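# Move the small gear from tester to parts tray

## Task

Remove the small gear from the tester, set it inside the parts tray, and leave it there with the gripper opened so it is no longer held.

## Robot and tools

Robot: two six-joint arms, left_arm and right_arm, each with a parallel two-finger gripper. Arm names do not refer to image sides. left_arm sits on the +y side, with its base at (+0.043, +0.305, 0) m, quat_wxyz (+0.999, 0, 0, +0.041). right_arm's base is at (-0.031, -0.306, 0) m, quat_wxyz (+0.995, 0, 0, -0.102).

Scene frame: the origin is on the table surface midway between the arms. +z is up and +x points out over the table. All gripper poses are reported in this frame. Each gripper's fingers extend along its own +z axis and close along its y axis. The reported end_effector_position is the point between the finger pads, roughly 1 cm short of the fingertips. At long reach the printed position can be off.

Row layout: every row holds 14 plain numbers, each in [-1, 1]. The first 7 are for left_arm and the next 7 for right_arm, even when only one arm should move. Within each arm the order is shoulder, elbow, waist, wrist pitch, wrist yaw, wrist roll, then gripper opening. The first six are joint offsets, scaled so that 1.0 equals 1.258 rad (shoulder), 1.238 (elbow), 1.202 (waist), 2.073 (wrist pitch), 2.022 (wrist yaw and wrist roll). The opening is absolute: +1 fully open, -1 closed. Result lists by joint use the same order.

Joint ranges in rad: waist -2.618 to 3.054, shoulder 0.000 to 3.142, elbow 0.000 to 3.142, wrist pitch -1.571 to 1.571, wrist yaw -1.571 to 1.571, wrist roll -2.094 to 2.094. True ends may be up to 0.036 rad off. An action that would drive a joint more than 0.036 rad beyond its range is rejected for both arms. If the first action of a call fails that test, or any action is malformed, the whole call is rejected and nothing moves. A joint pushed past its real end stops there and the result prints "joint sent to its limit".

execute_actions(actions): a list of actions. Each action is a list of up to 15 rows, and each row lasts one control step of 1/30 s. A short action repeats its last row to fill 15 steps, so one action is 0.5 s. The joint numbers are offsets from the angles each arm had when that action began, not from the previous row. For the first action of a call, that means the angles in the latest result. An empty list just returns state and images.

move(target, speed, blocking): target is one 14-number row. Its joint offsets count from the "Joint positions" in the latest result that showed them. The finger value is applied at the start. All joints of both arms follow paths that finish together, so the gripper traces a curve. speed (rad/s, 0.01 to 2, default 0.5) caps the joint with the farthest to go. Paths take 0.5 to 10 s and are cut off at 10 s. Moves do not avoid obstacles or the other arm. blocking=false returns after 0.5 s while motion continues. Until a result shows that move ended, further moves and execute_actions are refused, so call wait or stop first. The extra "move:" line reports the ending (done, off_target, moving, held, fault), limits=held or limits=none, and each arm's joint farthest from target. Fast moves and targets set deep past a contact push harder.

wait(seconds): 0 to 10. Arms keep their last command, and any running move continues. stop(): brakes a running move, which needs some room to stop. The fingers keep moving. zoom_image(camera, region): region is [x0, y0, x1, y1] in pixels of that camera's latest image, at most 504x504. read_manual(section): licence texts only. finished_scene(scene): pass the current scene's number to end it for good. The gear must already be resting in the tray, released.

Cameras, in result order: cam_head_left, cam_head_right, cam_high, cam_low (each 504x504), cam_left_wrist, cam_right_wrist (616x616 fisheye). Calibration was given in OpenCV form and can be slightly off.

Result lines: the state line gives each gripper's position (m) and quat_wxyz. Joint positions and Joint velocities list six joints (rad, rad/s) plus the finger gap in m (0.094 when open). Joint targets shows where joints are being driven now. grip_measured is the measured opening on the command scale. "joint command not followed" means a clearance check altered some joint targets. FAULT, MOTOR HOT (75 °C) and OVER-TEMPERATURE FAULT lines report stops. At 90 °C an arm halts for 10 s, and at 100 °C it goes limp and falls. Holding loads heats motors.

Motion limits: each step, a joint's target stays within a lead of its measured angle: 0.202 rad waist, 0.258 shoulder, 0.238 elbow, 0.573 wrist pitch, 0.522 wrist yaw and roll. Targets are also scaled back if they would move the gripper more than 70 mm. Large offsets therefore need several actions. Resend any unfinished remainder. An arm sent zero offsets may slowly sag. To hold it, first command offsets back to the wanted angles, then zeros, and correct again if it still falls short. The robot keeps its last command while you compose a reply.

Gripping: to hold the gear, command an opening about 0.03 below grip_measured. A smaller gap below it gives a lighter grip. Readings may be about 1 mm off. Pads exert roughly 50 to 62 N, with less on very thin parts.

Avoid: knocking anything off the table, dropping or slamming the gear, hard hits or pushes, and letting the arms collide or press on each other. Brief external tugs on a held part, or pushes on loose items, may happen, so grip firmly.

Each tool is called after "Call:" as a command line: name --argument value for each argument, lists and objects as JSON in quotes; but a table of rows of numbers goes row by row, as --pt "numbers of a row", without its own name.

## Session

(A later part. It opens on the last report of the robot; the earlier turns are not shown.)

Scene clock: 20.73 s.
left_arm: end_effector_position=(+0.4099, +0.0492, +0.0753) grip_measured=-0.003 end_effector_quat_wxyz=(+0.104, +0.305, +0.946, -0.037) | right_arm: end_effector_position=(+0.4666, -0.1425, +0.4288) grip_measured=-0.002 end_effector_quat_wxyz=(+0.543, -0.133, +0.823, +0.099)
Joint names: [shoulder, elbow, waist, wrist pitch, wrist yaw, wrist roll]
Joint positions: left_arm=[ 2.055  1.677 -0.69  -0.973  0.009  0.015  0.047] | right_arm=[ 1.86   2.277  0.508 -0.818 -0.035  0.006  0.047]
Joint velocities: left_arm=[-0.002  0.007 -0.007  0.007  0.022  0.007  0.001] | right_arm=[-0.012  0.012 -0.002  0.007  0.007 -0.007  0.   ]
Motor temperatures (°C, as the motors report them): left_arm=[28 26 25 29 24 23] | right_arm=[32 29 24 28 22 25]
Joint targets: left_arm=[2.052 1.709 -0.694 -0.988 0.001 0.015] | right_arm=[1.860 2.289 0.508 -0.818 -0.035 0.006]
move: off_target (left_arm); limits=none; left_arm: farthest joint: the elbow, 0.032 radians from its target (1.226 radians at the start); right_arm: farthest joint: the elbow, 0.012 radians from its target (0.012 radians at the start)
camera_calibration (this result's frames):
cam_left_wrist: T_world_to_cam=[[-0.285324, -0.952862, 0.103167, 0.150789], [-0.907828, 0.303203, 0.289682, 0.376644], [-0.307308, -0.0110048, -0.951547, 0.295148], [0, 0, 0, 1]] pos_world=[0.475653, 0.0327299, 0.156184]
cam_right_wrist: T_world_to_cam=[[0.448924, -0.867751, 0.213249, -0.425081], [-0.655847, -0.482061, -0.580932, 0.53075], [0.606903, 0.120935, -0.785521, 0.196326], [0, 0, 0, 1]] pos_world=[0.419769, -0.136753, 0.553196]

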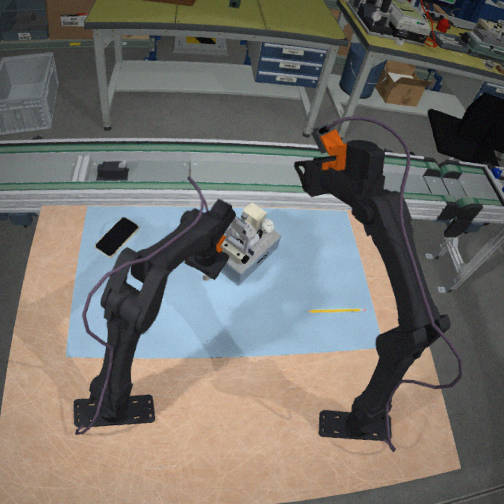

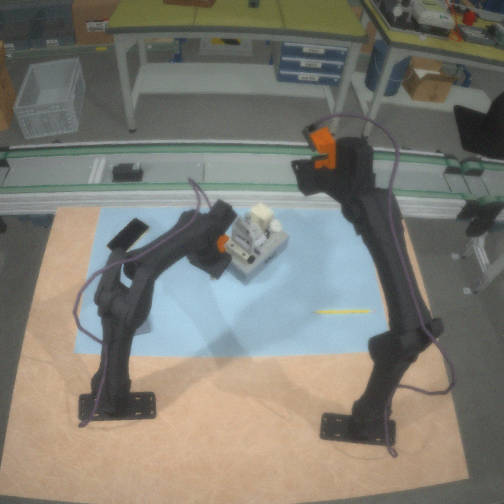

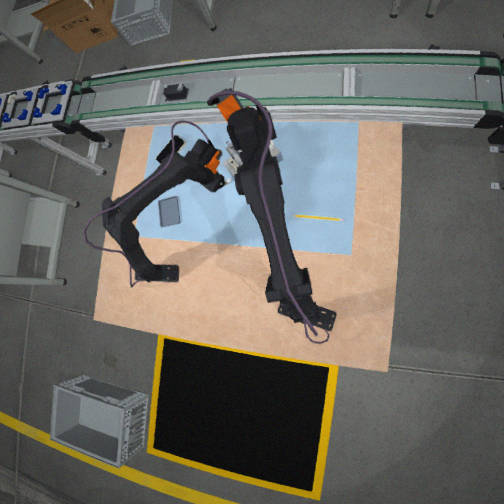

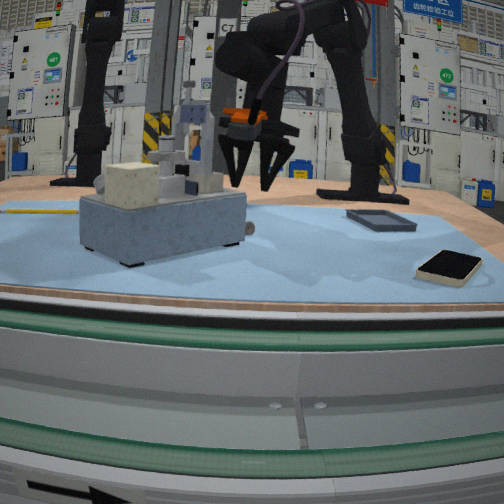

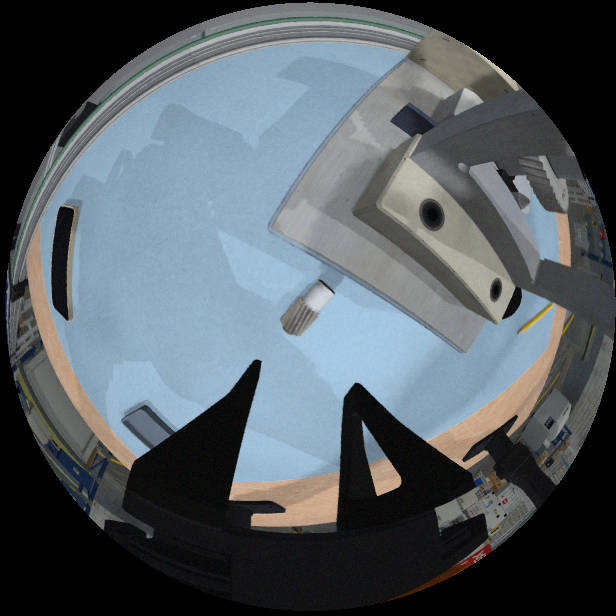

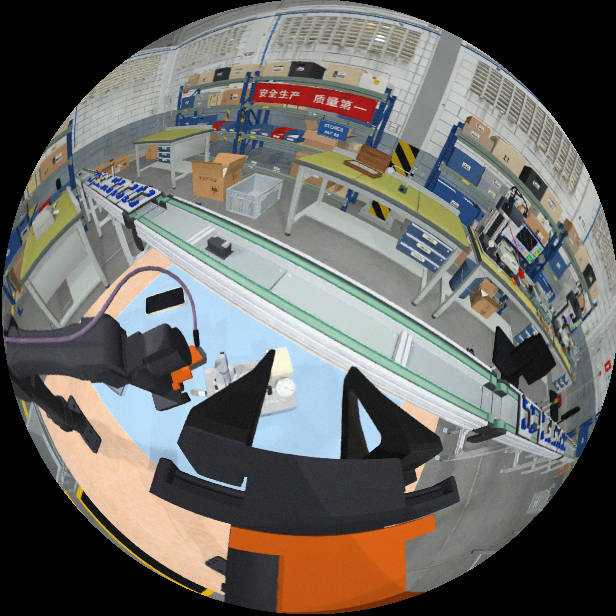

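Call:
move --target '[-0.31,-0.826,0.0,0.669,0,0,0.1, 0,0.01,0,0,0,0,0]' --speed 0.6

Scene clock: 24.60 s.
left_arm: end_effector_position=(+0.3937, +0.0604, +0.0507) grip_measured=+0.097 end_effector_quat_wxyz=(+0.425, +0.276, +0.852, -0.134) | right_arm: end_effector_position=(+0.4666, -0.1425, +0.4288) grip_measured=-0.002 end_effector_quat_wxyz=(+0.543, -0.133, +0.823, +0.099)
Joint names: [shoulder, elbow, waist, wrist pitch, wrist yaw, wrist roll]
Joint positions: left_arm=[ 1.693  0.659 -0.69   0.387  0.009  0.015  0.052] | right_arm=[ 1.86   2.277  0.508 -0.818 -0.035  0.006  0.047]
Joint velocities: left_arm=[ 0.002 -0.012  0.012 -0.007  0.022  0.007  0.001] | right_arm=[-0.002 -0.007  0.007  0.007  0.022  0.051  0.   ]
Motor temperatures (°C, as the motors report them): left_arm=[29 26 25 29 24 23] | right_arm=[31 29 24 28 22 25]
Joint targets: left_arm=[1.665 0.655 -0.690 0.414 0.009 0.015] | right_arm=[1.860 2.289 0.508 -0.818 -0.035 0.006]
move: off_target (left_arm); limits=none; left_arm: farthest joint: the shoulder, 0.028 radians from its target (0.390 radians at the start); right_arm: farthest joint: the elbow, 0.012 radians from its target (0.012 radians at the start)
camera_calibration (this result's frames):
cam_left_wrist: T_world_to_cam=[[-0.400499, -0.872739, 0.279153, 0.190986], [-0.882687, 0.285713, -0.373137, 0.390493], [0.245894, -0.395846, -0.884784, 0.0690293], [0, 0, 0, 1]] pos_world=[0.404199, 0.0824372, 0.153469]
cam_right_wrist: T_world_to_cam=[[0.448924, -0.867751, 0.213249, -0.425081], [-0.655847, -0.482061, -0.580932, 0.53075], [0.606903, 0.120935, -0.785521, 0.196326], [0, 0, 0, 1]] pos_world=[0.419769, -0.136753, 0.553196]

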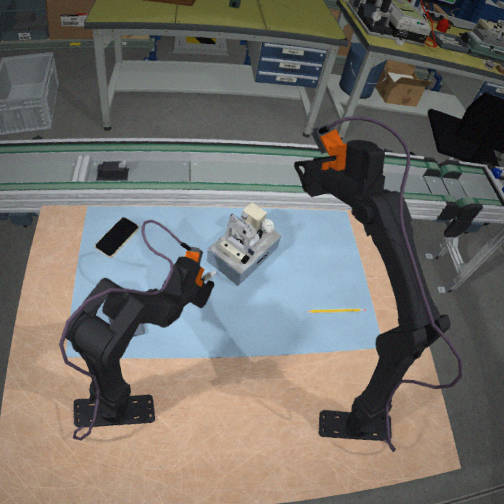

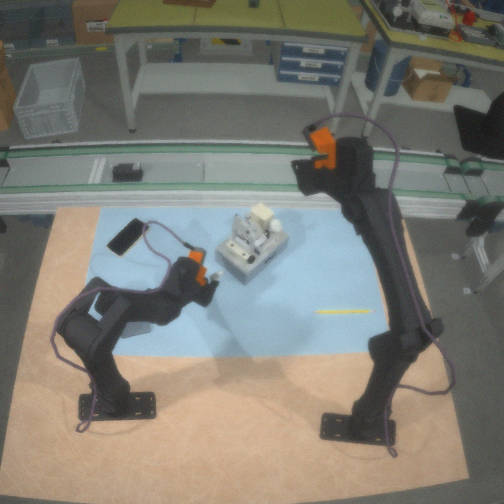

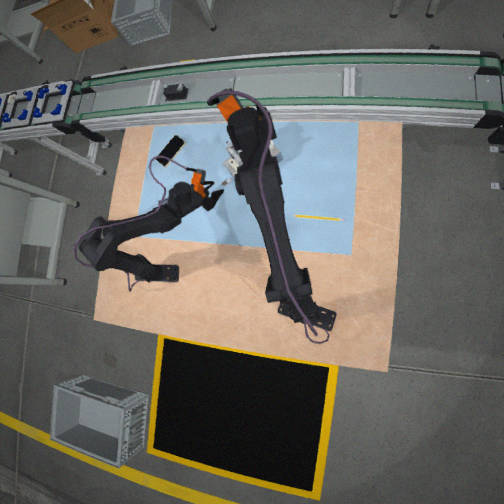

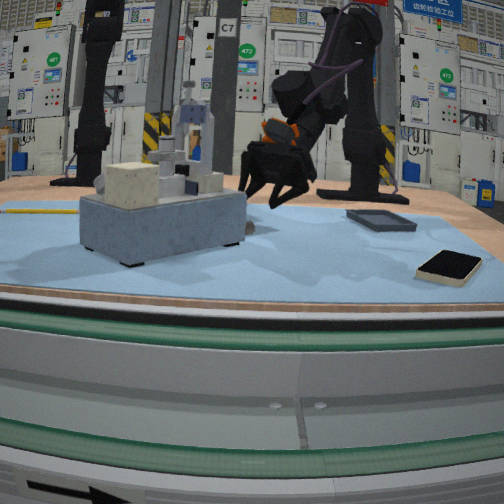

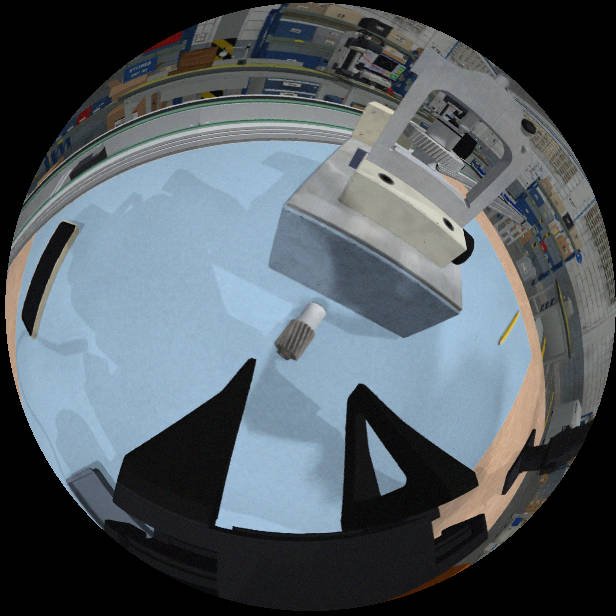

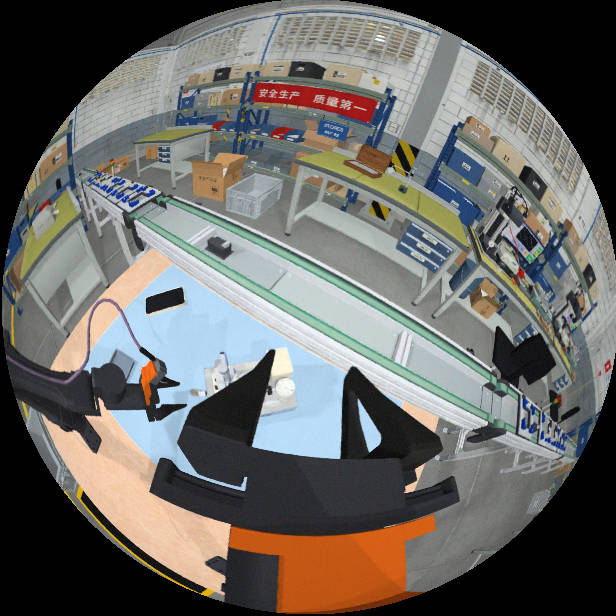

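Call:
move --target '[0.172,0.10,0.02,0.07,0.03,0,0.1, 0,0.01,0,0,0,0,0]' --speed 0.25

Scene clock: 26.13 s.
left_arm: end_effector_position=(+0.4187, +0.0391, +0.0191) grip_measured=+0.097 end_effector_quat_wxyz=(+0.420, +0.282, +0.849, -0.154) | right_arm: end_effector_position=(+0.4666, -0.1425, +0.4288) grip_measured=-0.002 end_effector_quat_wxyz=(+0.543, -0.133, +0.823, +0.099)
Joint names: [shoulder, elbow, waist, wrist pitch, wrist yaw, wrist roll]
Joint positions: left_arm=[ 1.907  0.755 -0.676  0.507  0.063  0.015  0.052] | right_arm=[ 1.86   2.277  0.508 -0.818 -0.035  0.006  0.047]
Joint velocities: left_arm=[-0.002  0.002 -0.007  0.037 -0.037 -0.051  0.   ] | right_arm=[ 0.002 -0.017 -0.002 -0.007  0.022 -0.022  0.   ]
Motor temperatures (°C, as the motors report them): left_arm=[29 27 25 29 24 23] | right_arm=[31 29 24 28 22 25]
Joint targets: left_arm=[1.910 0.782 -0.666 0.533 0.070 0.015] | right_arm=[1.860 2.289 0.508 -0.818 -0.035 0.006]
move: off_target (left_arm); limits=none; left_arm: farthest joint: the elbow, 0.028 radians from its target (0.124 radians at the start); right_arm: farthest joint: the elbow, 0.012 radians from its target (0.012 radians at the start)
camera_calibration (this result's frames):
cam_left_wrist: T_world_to_cam=[[-0.420765, -0.852555, 0.310012, 0.198292], [-0.880309, 0.301181, -0.366534, 0.405099], [0.219121, -0.427131, -0.877237, 0.0387509], [0, 0, 0, 1]] pos_world=[0.431555, 0.0635985, 0.121003]
cam_right_wrist: T_world_to_cam=[[0.448924, -0.867751, 0.213249, -0.425081], [-0.655847, -0.482061, -0.580932, 0.53075], [0.606903, 0.120935, -0.785521, 0.196326], [0, 0, 0, 1]] pos_world=[0.419769, -0.136753, 0.553196]

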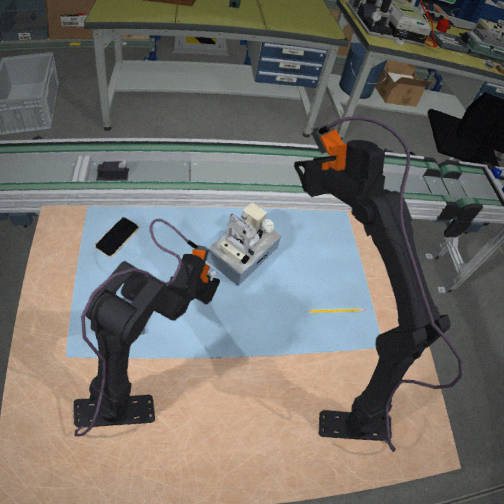

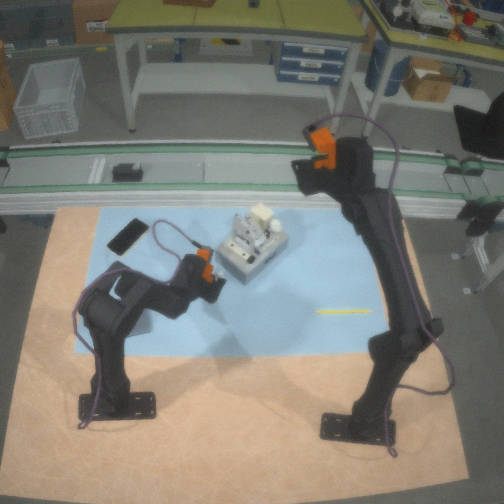

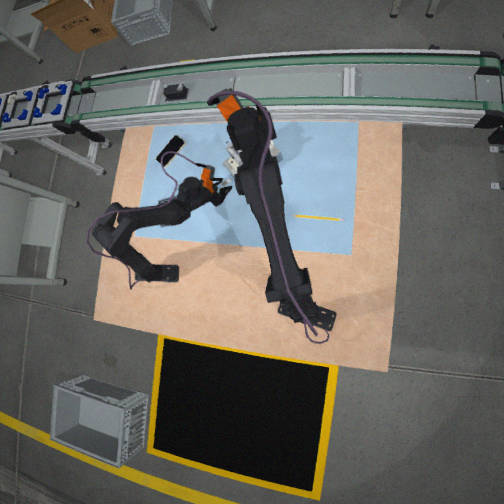

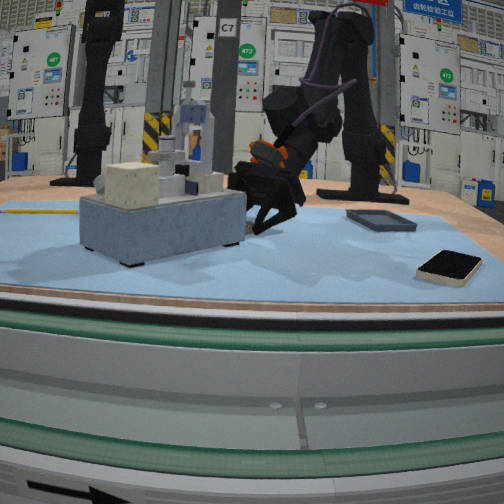

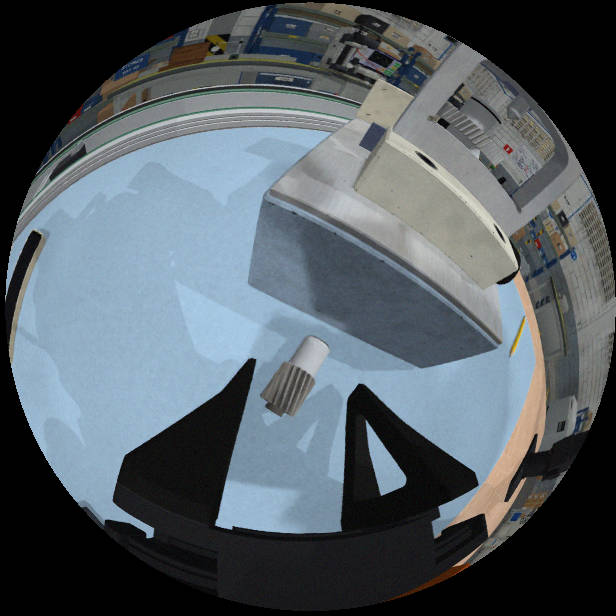

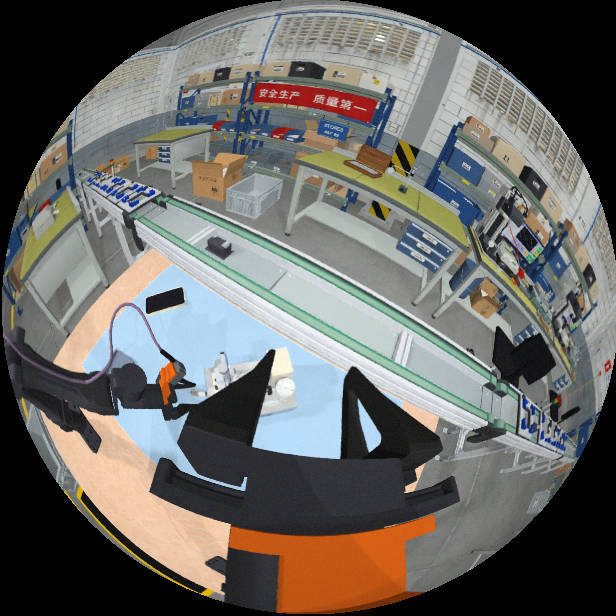

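Lower ~6 mm more and close.

Call:
move --target '[0.022,0.01,0.015,0.01,0,0,0.1, 0,0.01,0,0,0,0,0]' --speed 0.1

Call:
move --target '[0,0.01,0,0.01,0,0,-0.75, 0,0.01,0,0,0,0,0]'

Scene clock: 27.00 s.
left_arm: end_effector_position=(+0.4204, +0.0397, +0.0161) grip_measured=+0.097 end_effector_quat_wxyz=(+0.420, +0.280, +0.849, -0.155) | right_arm: end_effector_position=(+0.4666, -0.1425, +0.4288) grip_measured=-0.002 end_effector_quat_wxyz=(+0.543, -0.133, +0.823, +0.099)
Joint names: [shoulder, elbow, waist, wrist pitch, wrist yaw, wrist roll]
Joint positions: left_arm=[ 1.921  0.755 -0.672  0.523  0.066  0.015  0.052] | right_arm=[ 1.86   2.277  0.508 -0.818 -0.035  0.006  0.047]
Joint velocities: left_arm=[-0.007  0.007 -0.007 -0.007 -0.066  0.007  0.   ] | right_arm=[ 0.002 -0.002  0.007  0.007  0.022 -0.022  0.001]
Motor temperatures (°C, as the motors report them): left_arm=[29 27 25 30 24 23] | right_arm=[31 29 24 28 22 25]
Joint targets: left_arm=[1.935 0.767 -0.658 0.527 0.063 0.015] | right_arm=[1.860 2.289 0.508 -0.818 -0.035 0.006]
move: done; limits=none; left_arm: farthest joint: the waist, 0.014 radians from its target (0.018 radians at the start); right_arm: farthest joint: the elbow, 0.012 radians from its target (0.012 radians at the start)
camera_calibration (this result's frames):
cam_left_wrist: T_world_to_cam=[[-0.41932, -0.852609, 0.311814, 0.199837], [-0.880557, 0.298408, -0.3682, 0.40553], [0.220883, -0.428964, -0.8759, 0.0352931], [0, 0, 0, 1]] pos_world=[0.433092, 0.0645088, 0.117918]
cam_right_wrist: T_world_to_cam=[[0.448924, -0.867751, 0.213249, -0.425081], [-0.655847, -0.482061, -0.580932, 0.53075], [0.606903, 0.120935, -0.785521, 0.196326], [0, 0, 0, 1]] pos_world=[0.419769, -0.136753, 0.553196]

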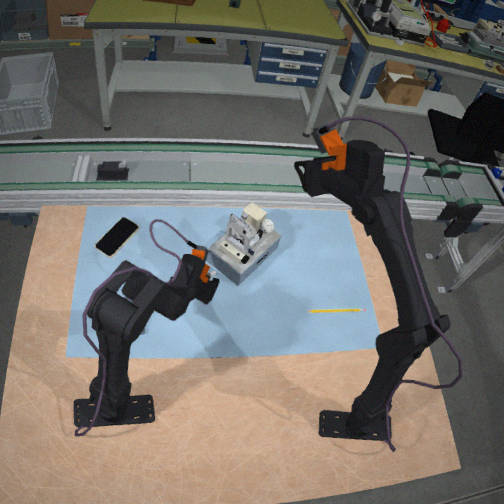

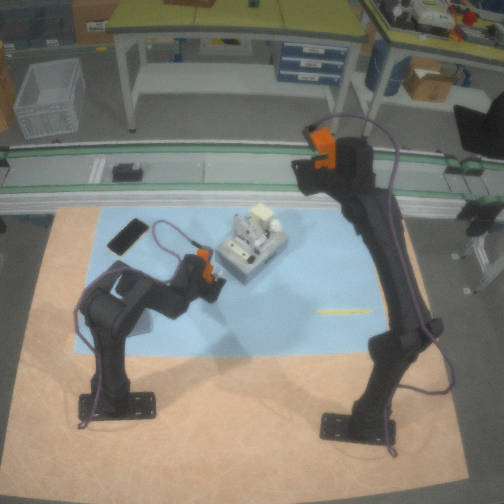

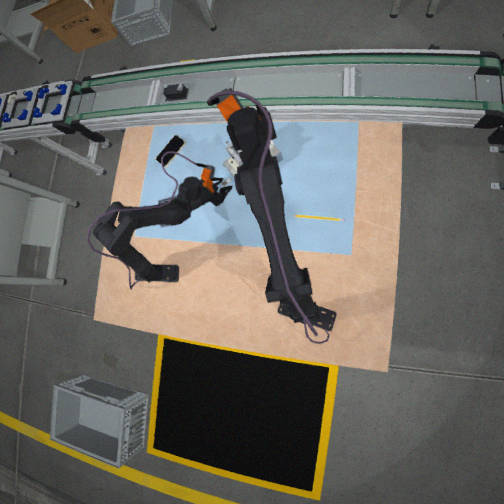

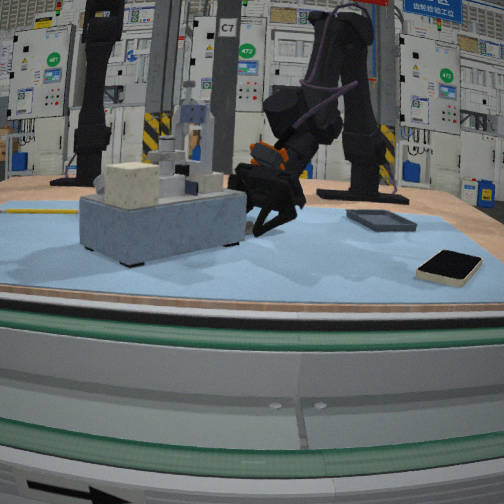

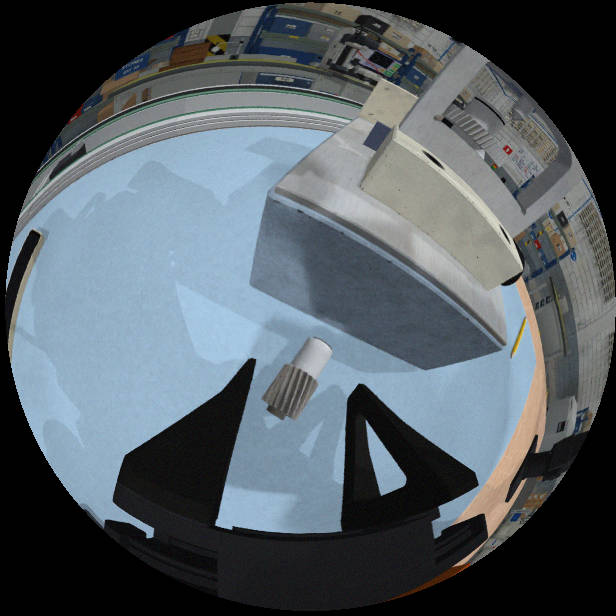

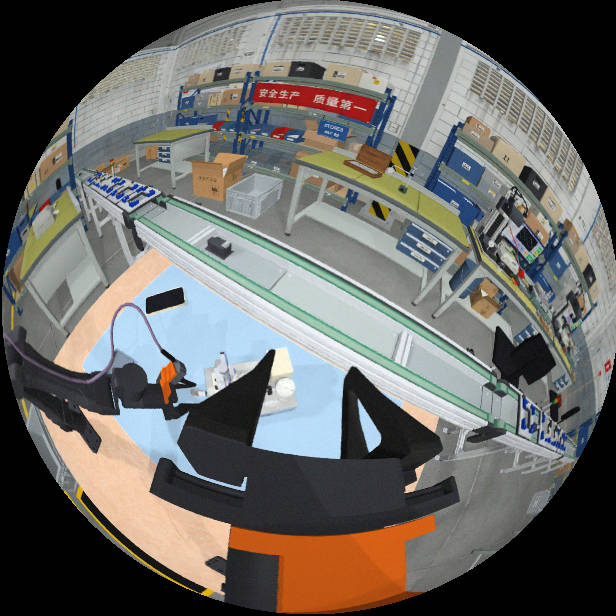

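Scene clock: 27.70 s.
left_arm: end_effector_position=(+0.4206, +0.0400, +0.0161) grip_measured=-0.626 end_effector_quat_wxyz=(+0.421, +0.280, +0.849, -0.154) | right_arm: end_effector_position=(+0.4666, -0.1425, +0.4288) grip_measured=-0.002 end_effector_quat_wxyz=(+0.543, -0.133, +0.823, +0.099)
Joint names: [shoulder, elbow, waist, wrist pitch, wrist yaw, wrist roll]
Joint positions: left_arm=[ 1.921  0.755 -0.672  0.523  0.064  0.015  0.018] | right_arm=[ 1.86   2.277  0.508 -0.818 -0.035  0.006  0.047]
Joint velocities: left_arm=[ 0.002 -0.002  0.007 -0.022  0.051 -0.051  0.001] | right_arm=[ 0.012  0.002  0.002  0.066  0.007  0.007 -0.   ]
Motor temperatures (°C, as the motors report them): left_arm=[29 27 25 30 24 23] | right_arm=[31 29 24 28 22 25]
Joint targets: left_arm=[1.921 0.767 -0.672 0.544 0.066 0.015] | right_arm=[1.860 2.289 0.508 -0.818 -0.035 0.006]
move: done; limits=none; left_arm: farthest joint: the wrist pitch, 0.020 radians from its target (0.020 radians at the start); right_arm: farthest joint: the elbow, 0.012 radians from its target (0.012 radians at the start)
camera_calibration (this result's frames):
cam_left_wrist: T_world_to_cam=[[-0.417995, -0.853731, 0.310521, 0.199731], [-0.880822, 0.297215, -0.368533, 0.405806], [0.222337, -0.427559, -0.876219, 0.034703], [0, 0, 0, 1]] pos_world=[0.433213, 0.0647424, 0.11794]
cam_right_wrist: T_world_to_cam=[[0.448924, -0.867751, 0.213249, -0.425081], [-0.655847, -0.482061, -0.580932, 0.53075], [0.606903, 0.120935, -0.785521, 0.196326], [0, 0, 0, 1]] pos_world=[0.419769, -0.136753, 0.553196]

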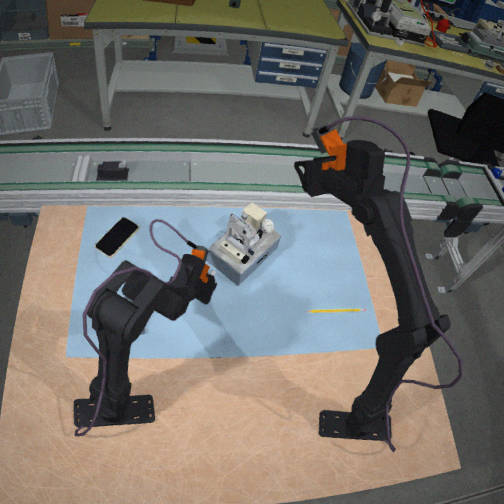

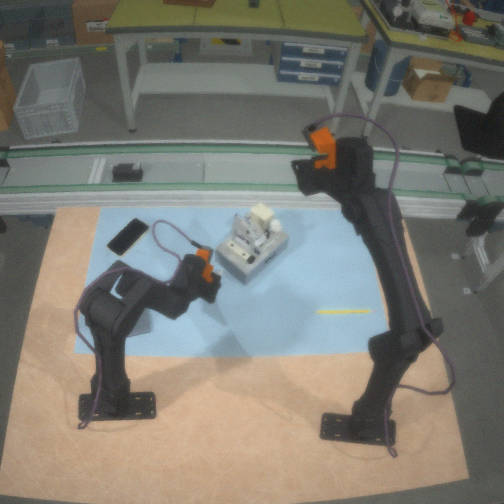

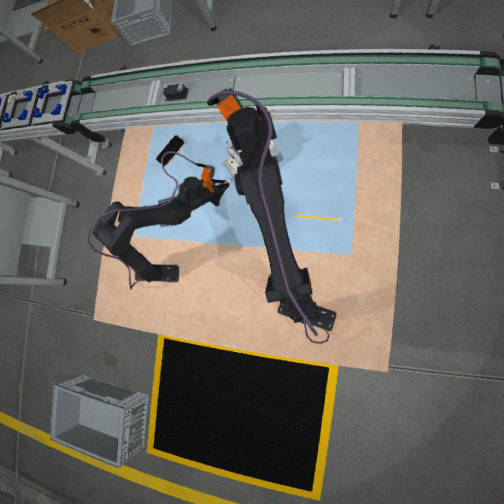

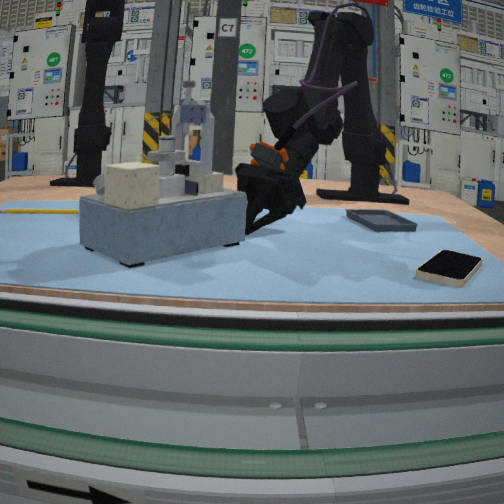

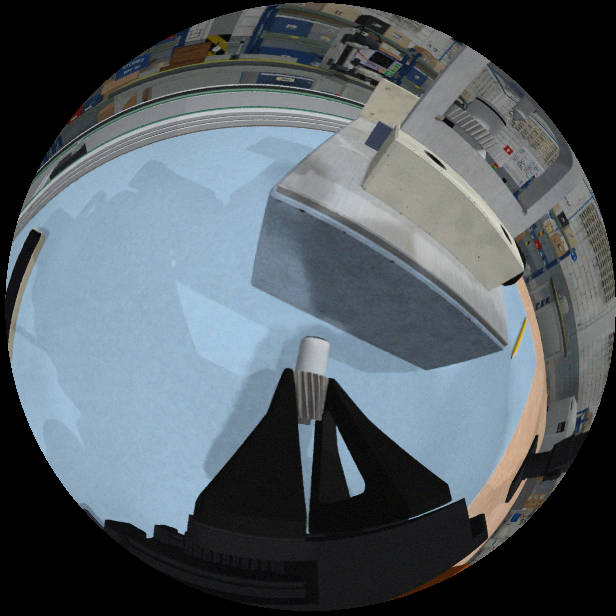

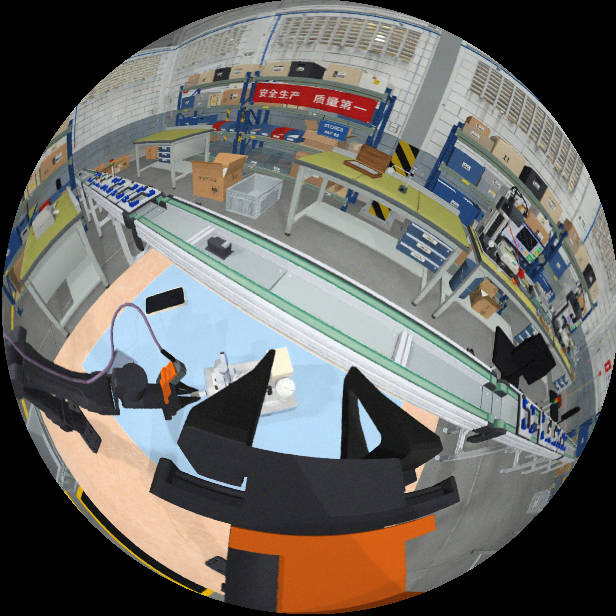

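Call:
move --target '[-0.72,-0.065,0.413,-0.551,-0.03,0,-0.75, 0,0.01,0,0,0,0,0]' --speed 0.6

Scene clock: 30.60 s.
left_arm: end_effector_position=(+0.3175, +0.2757, +0.1099) grip_measured=-0.626 end_effector_quat_wxyz=(+0.293, +0.058, +0.954, -0.018) | right_arm: end_effector_position=(+0.4666, -0.1425, +0.4288) grip_measured=-0.002 end_effector_quat_wxyz=(+0.543, -0.133, +0.823, +0.099)
Joint names: [shoulder, elbow, waist, wrist pitch, wrist yaw, wrist roll]
Joint positions: left_arm=[ 1.038  0.677 -0.185 -0.614  0.01   0.015  0.018] | right_arm=[ 1.86   2.277  0.508 -0.818 -0.035  0.006  0.047]
Joint velocities: left_arm=[-0.017  0.007 -0.017 -0.022  0.007 -0.051 -0.   ] | right_arm=[-0.007 -0.012 -0.017  0.037 -0.022 -0.022 -0.001]
Motor temperatures (°C, as the motors report them): left_arm=[29 27 25 30 24 23] | right_arm=[31 29 24 29 22 25]
Joint targets: left_arm=[1.016 0.675 -0.175 -0.619 0.003 0.015] | right_arm=[1.860 2.289 0.508 -0.818 -0.035 0.006]
move: off_target (left_arm); limits=none; left_arm: farthest joint: the shoulder, 0.022 radians from its target (0.906 radians at the start); right_arm: farthest joint: the elbow, 0.012 radians from its target (0.012 radians at the start)
camera_calibration (this result's frames):
cam_left_wrist: T_world_to_cam=[[0.151428, -0.965838, 0.210301, 0.189867], [-0.983337, -0.168843, -0.0673824, 0.407415], [0.100588, -0.196594, -0.975312, 0.226526], [0, 0, 0, 1]] pos_world=[0.34909, 0.296704, 0.208457]
cam_right_wrist: T_world_to_cam=[[0.448924, -0.867751, 0.213249, -0.425081], [-0.655847, -0.482061, -0.580932, 0.53075], [0.606903, 0.120935, -0.785521, 0.196326], [0, 0, 0, 1]] pos_world=[0.419769, -0.136753, 0.553196]

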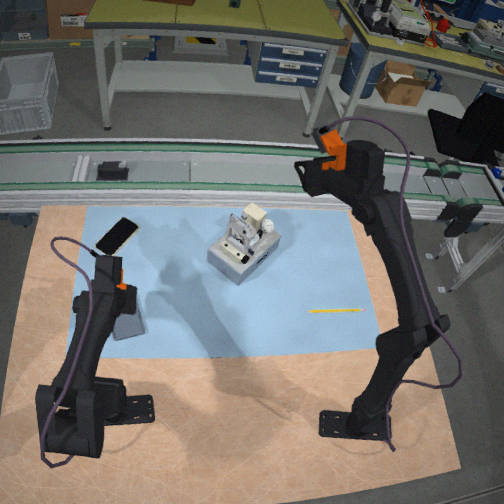

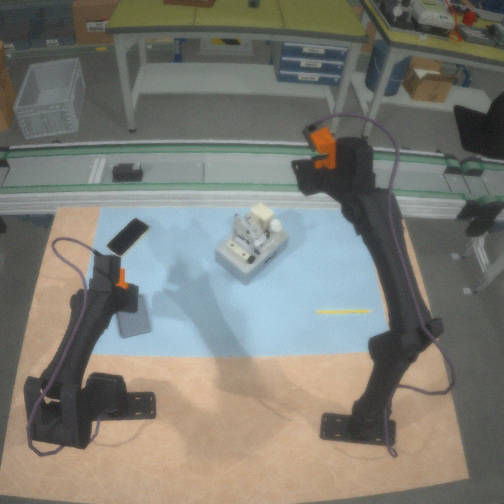

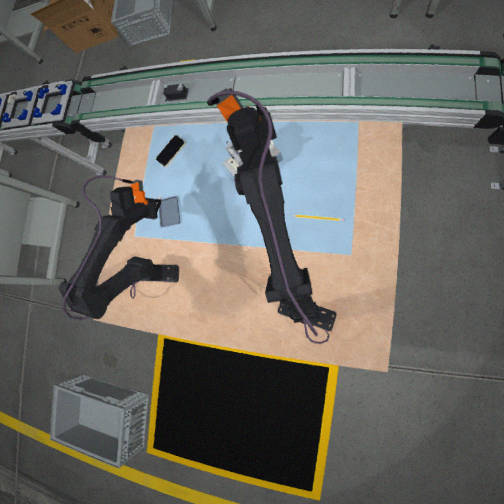

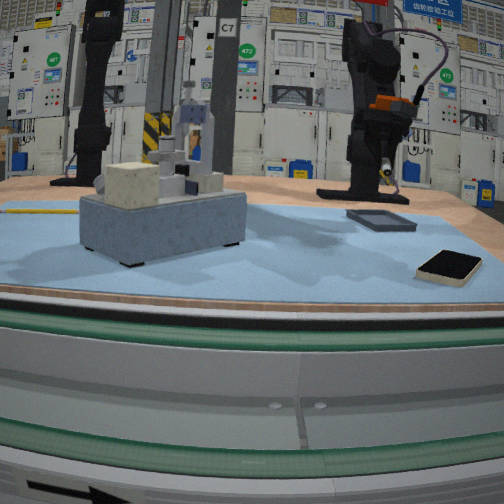

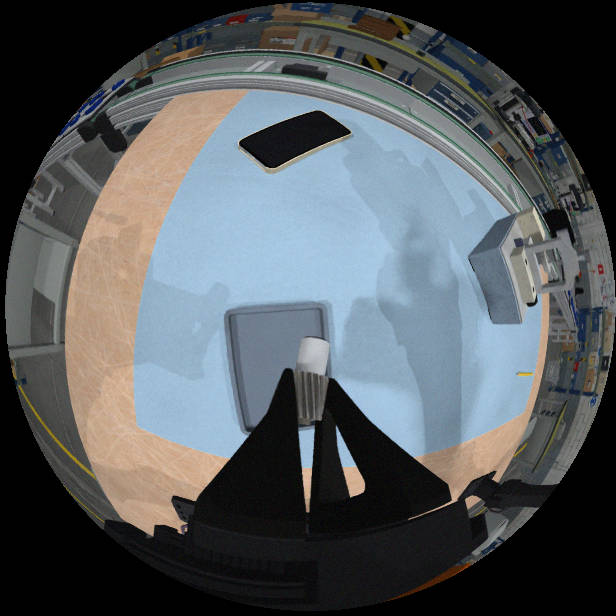

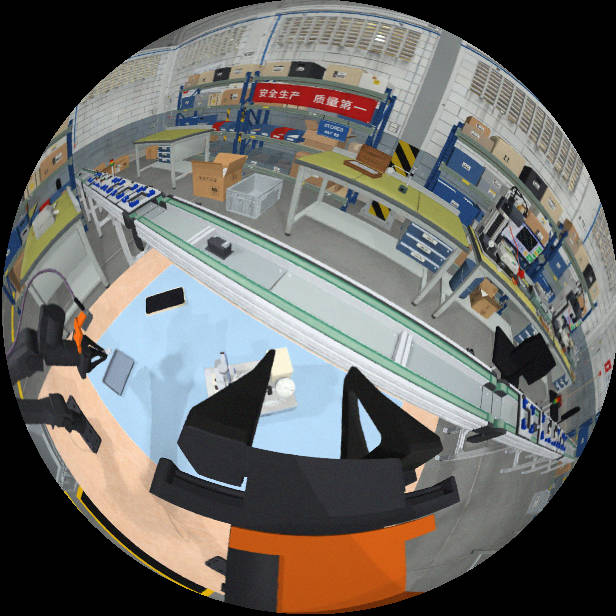

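Call:
move --target '[0.003,-0.184,0.036,0.119,0,0,-0.75, 0,0.01,0,0,0,0,0]' --speed 0.25

Scene clock: 37.50 s.
left_arm: end_effector_position=(+0.3018, +0.2859, +0.0517) grip_measured=-0.626 end_effector_quat_wxyz=(+0.286, +0.042, +0.957, -0.013) | right_arm: end_effector_position=(+0.4666, -0.1425, +0.4288) grip_measured=-0.002 end_effector_quat_wxyz=(+0.543, -0.133, +0.823, +0.099)
Joint names: [shoulder, elbow, waist, wrist pitch, wrist yaw, wrist roll]
Joint positions: left_arm=[ 1.038  0.447 -0.152 -0.399  0.01   0.015  0.018] | right_arm=[ 1.86   2.277  0.508 -0.818 -0.035  0.006  0.047]
Joint velocities: left_arm=[-0.007 -0.012 -0.012 -0.022 -0.037  0.051  0.   ] | right_arm=[-0.002  0.002 -0.007 -0.022  0.007  0.007  0.   ]
Motor temperatures (°C, as the motors report them): left_arm=[28 27 25 29 24 23] | right_arm=[31 29 24 29 22 25]
Joint targets: left_arm=[1.041 0.449 -0.142 -0.368 0.010 0.015] | right_arm=[1.860 2.289 0.508 -0.818 -0.035 0.006]
move: off_target (left_arm); limits=none; left_arm: farthest joint: the wrist pitch, 0.032 radians from its target (0.247 radians at the start); right_arm: farthest joint: the elbow, 0.012 radians from its target (0.012 radians at the start)
camera_calibration (this result's frames):
cam_left_wrist: T_world_to_cam=[[0.186041, -0.960564, 0.206655, 0.202521], [-0.978143, -0.200945, -0.053449, 0.396731], [0.0928674, -0.192194, -0.976953, 0.174487], [0, 0, 0, 1]] pos_world=[0.334178, 0.307791, 0.149818]
cam_right_wrist: T_world_to_cam=[[0.448924, -0.867751, 0.213249, -0.425081], [-0.655847, -0.482061, -0.580932, 0.53075], [0.606903, 0.120935, -0.785521, 0.196326], [0, 0, 0, 1]] pos_world=[0.419769, -0.136753, 0.553196]

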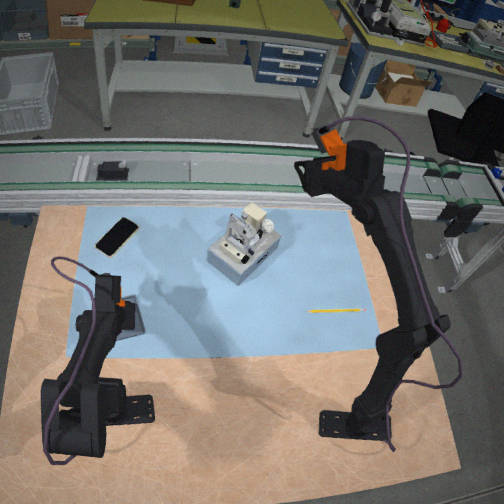

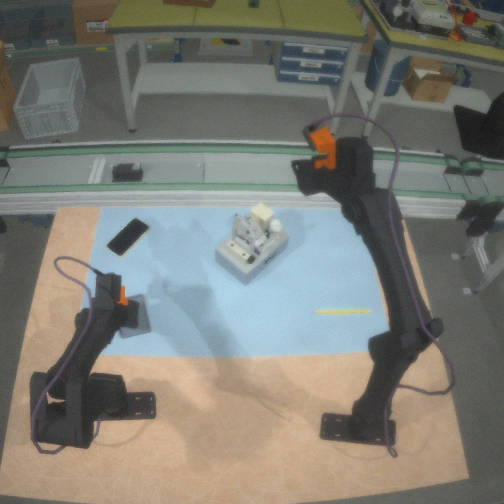

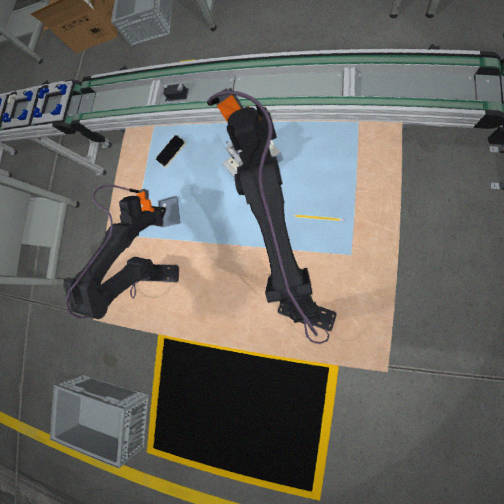

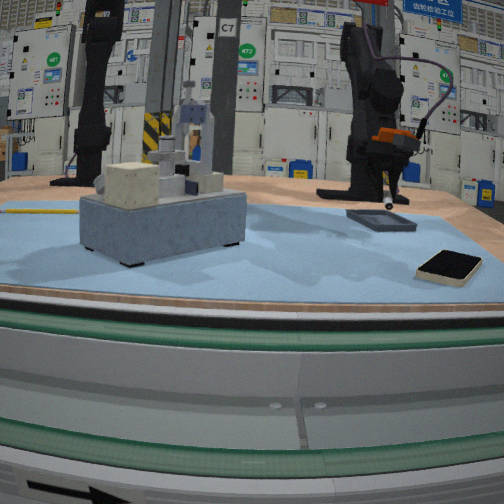

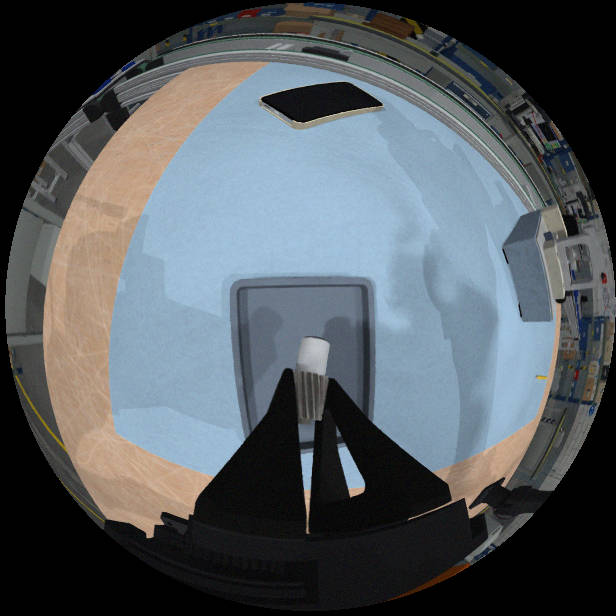

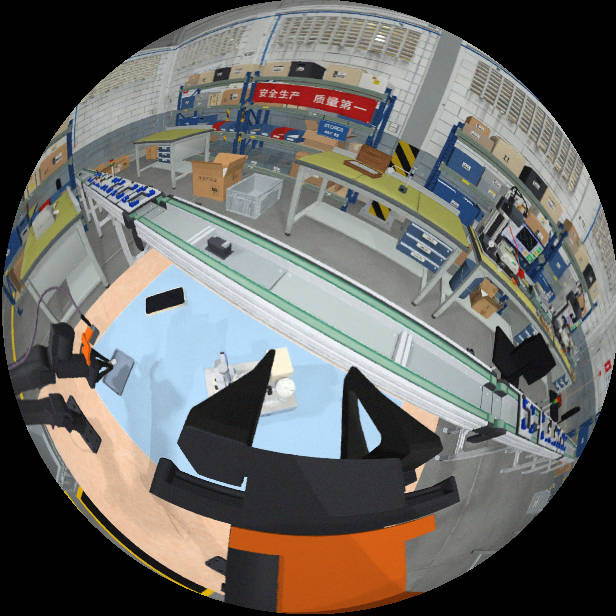

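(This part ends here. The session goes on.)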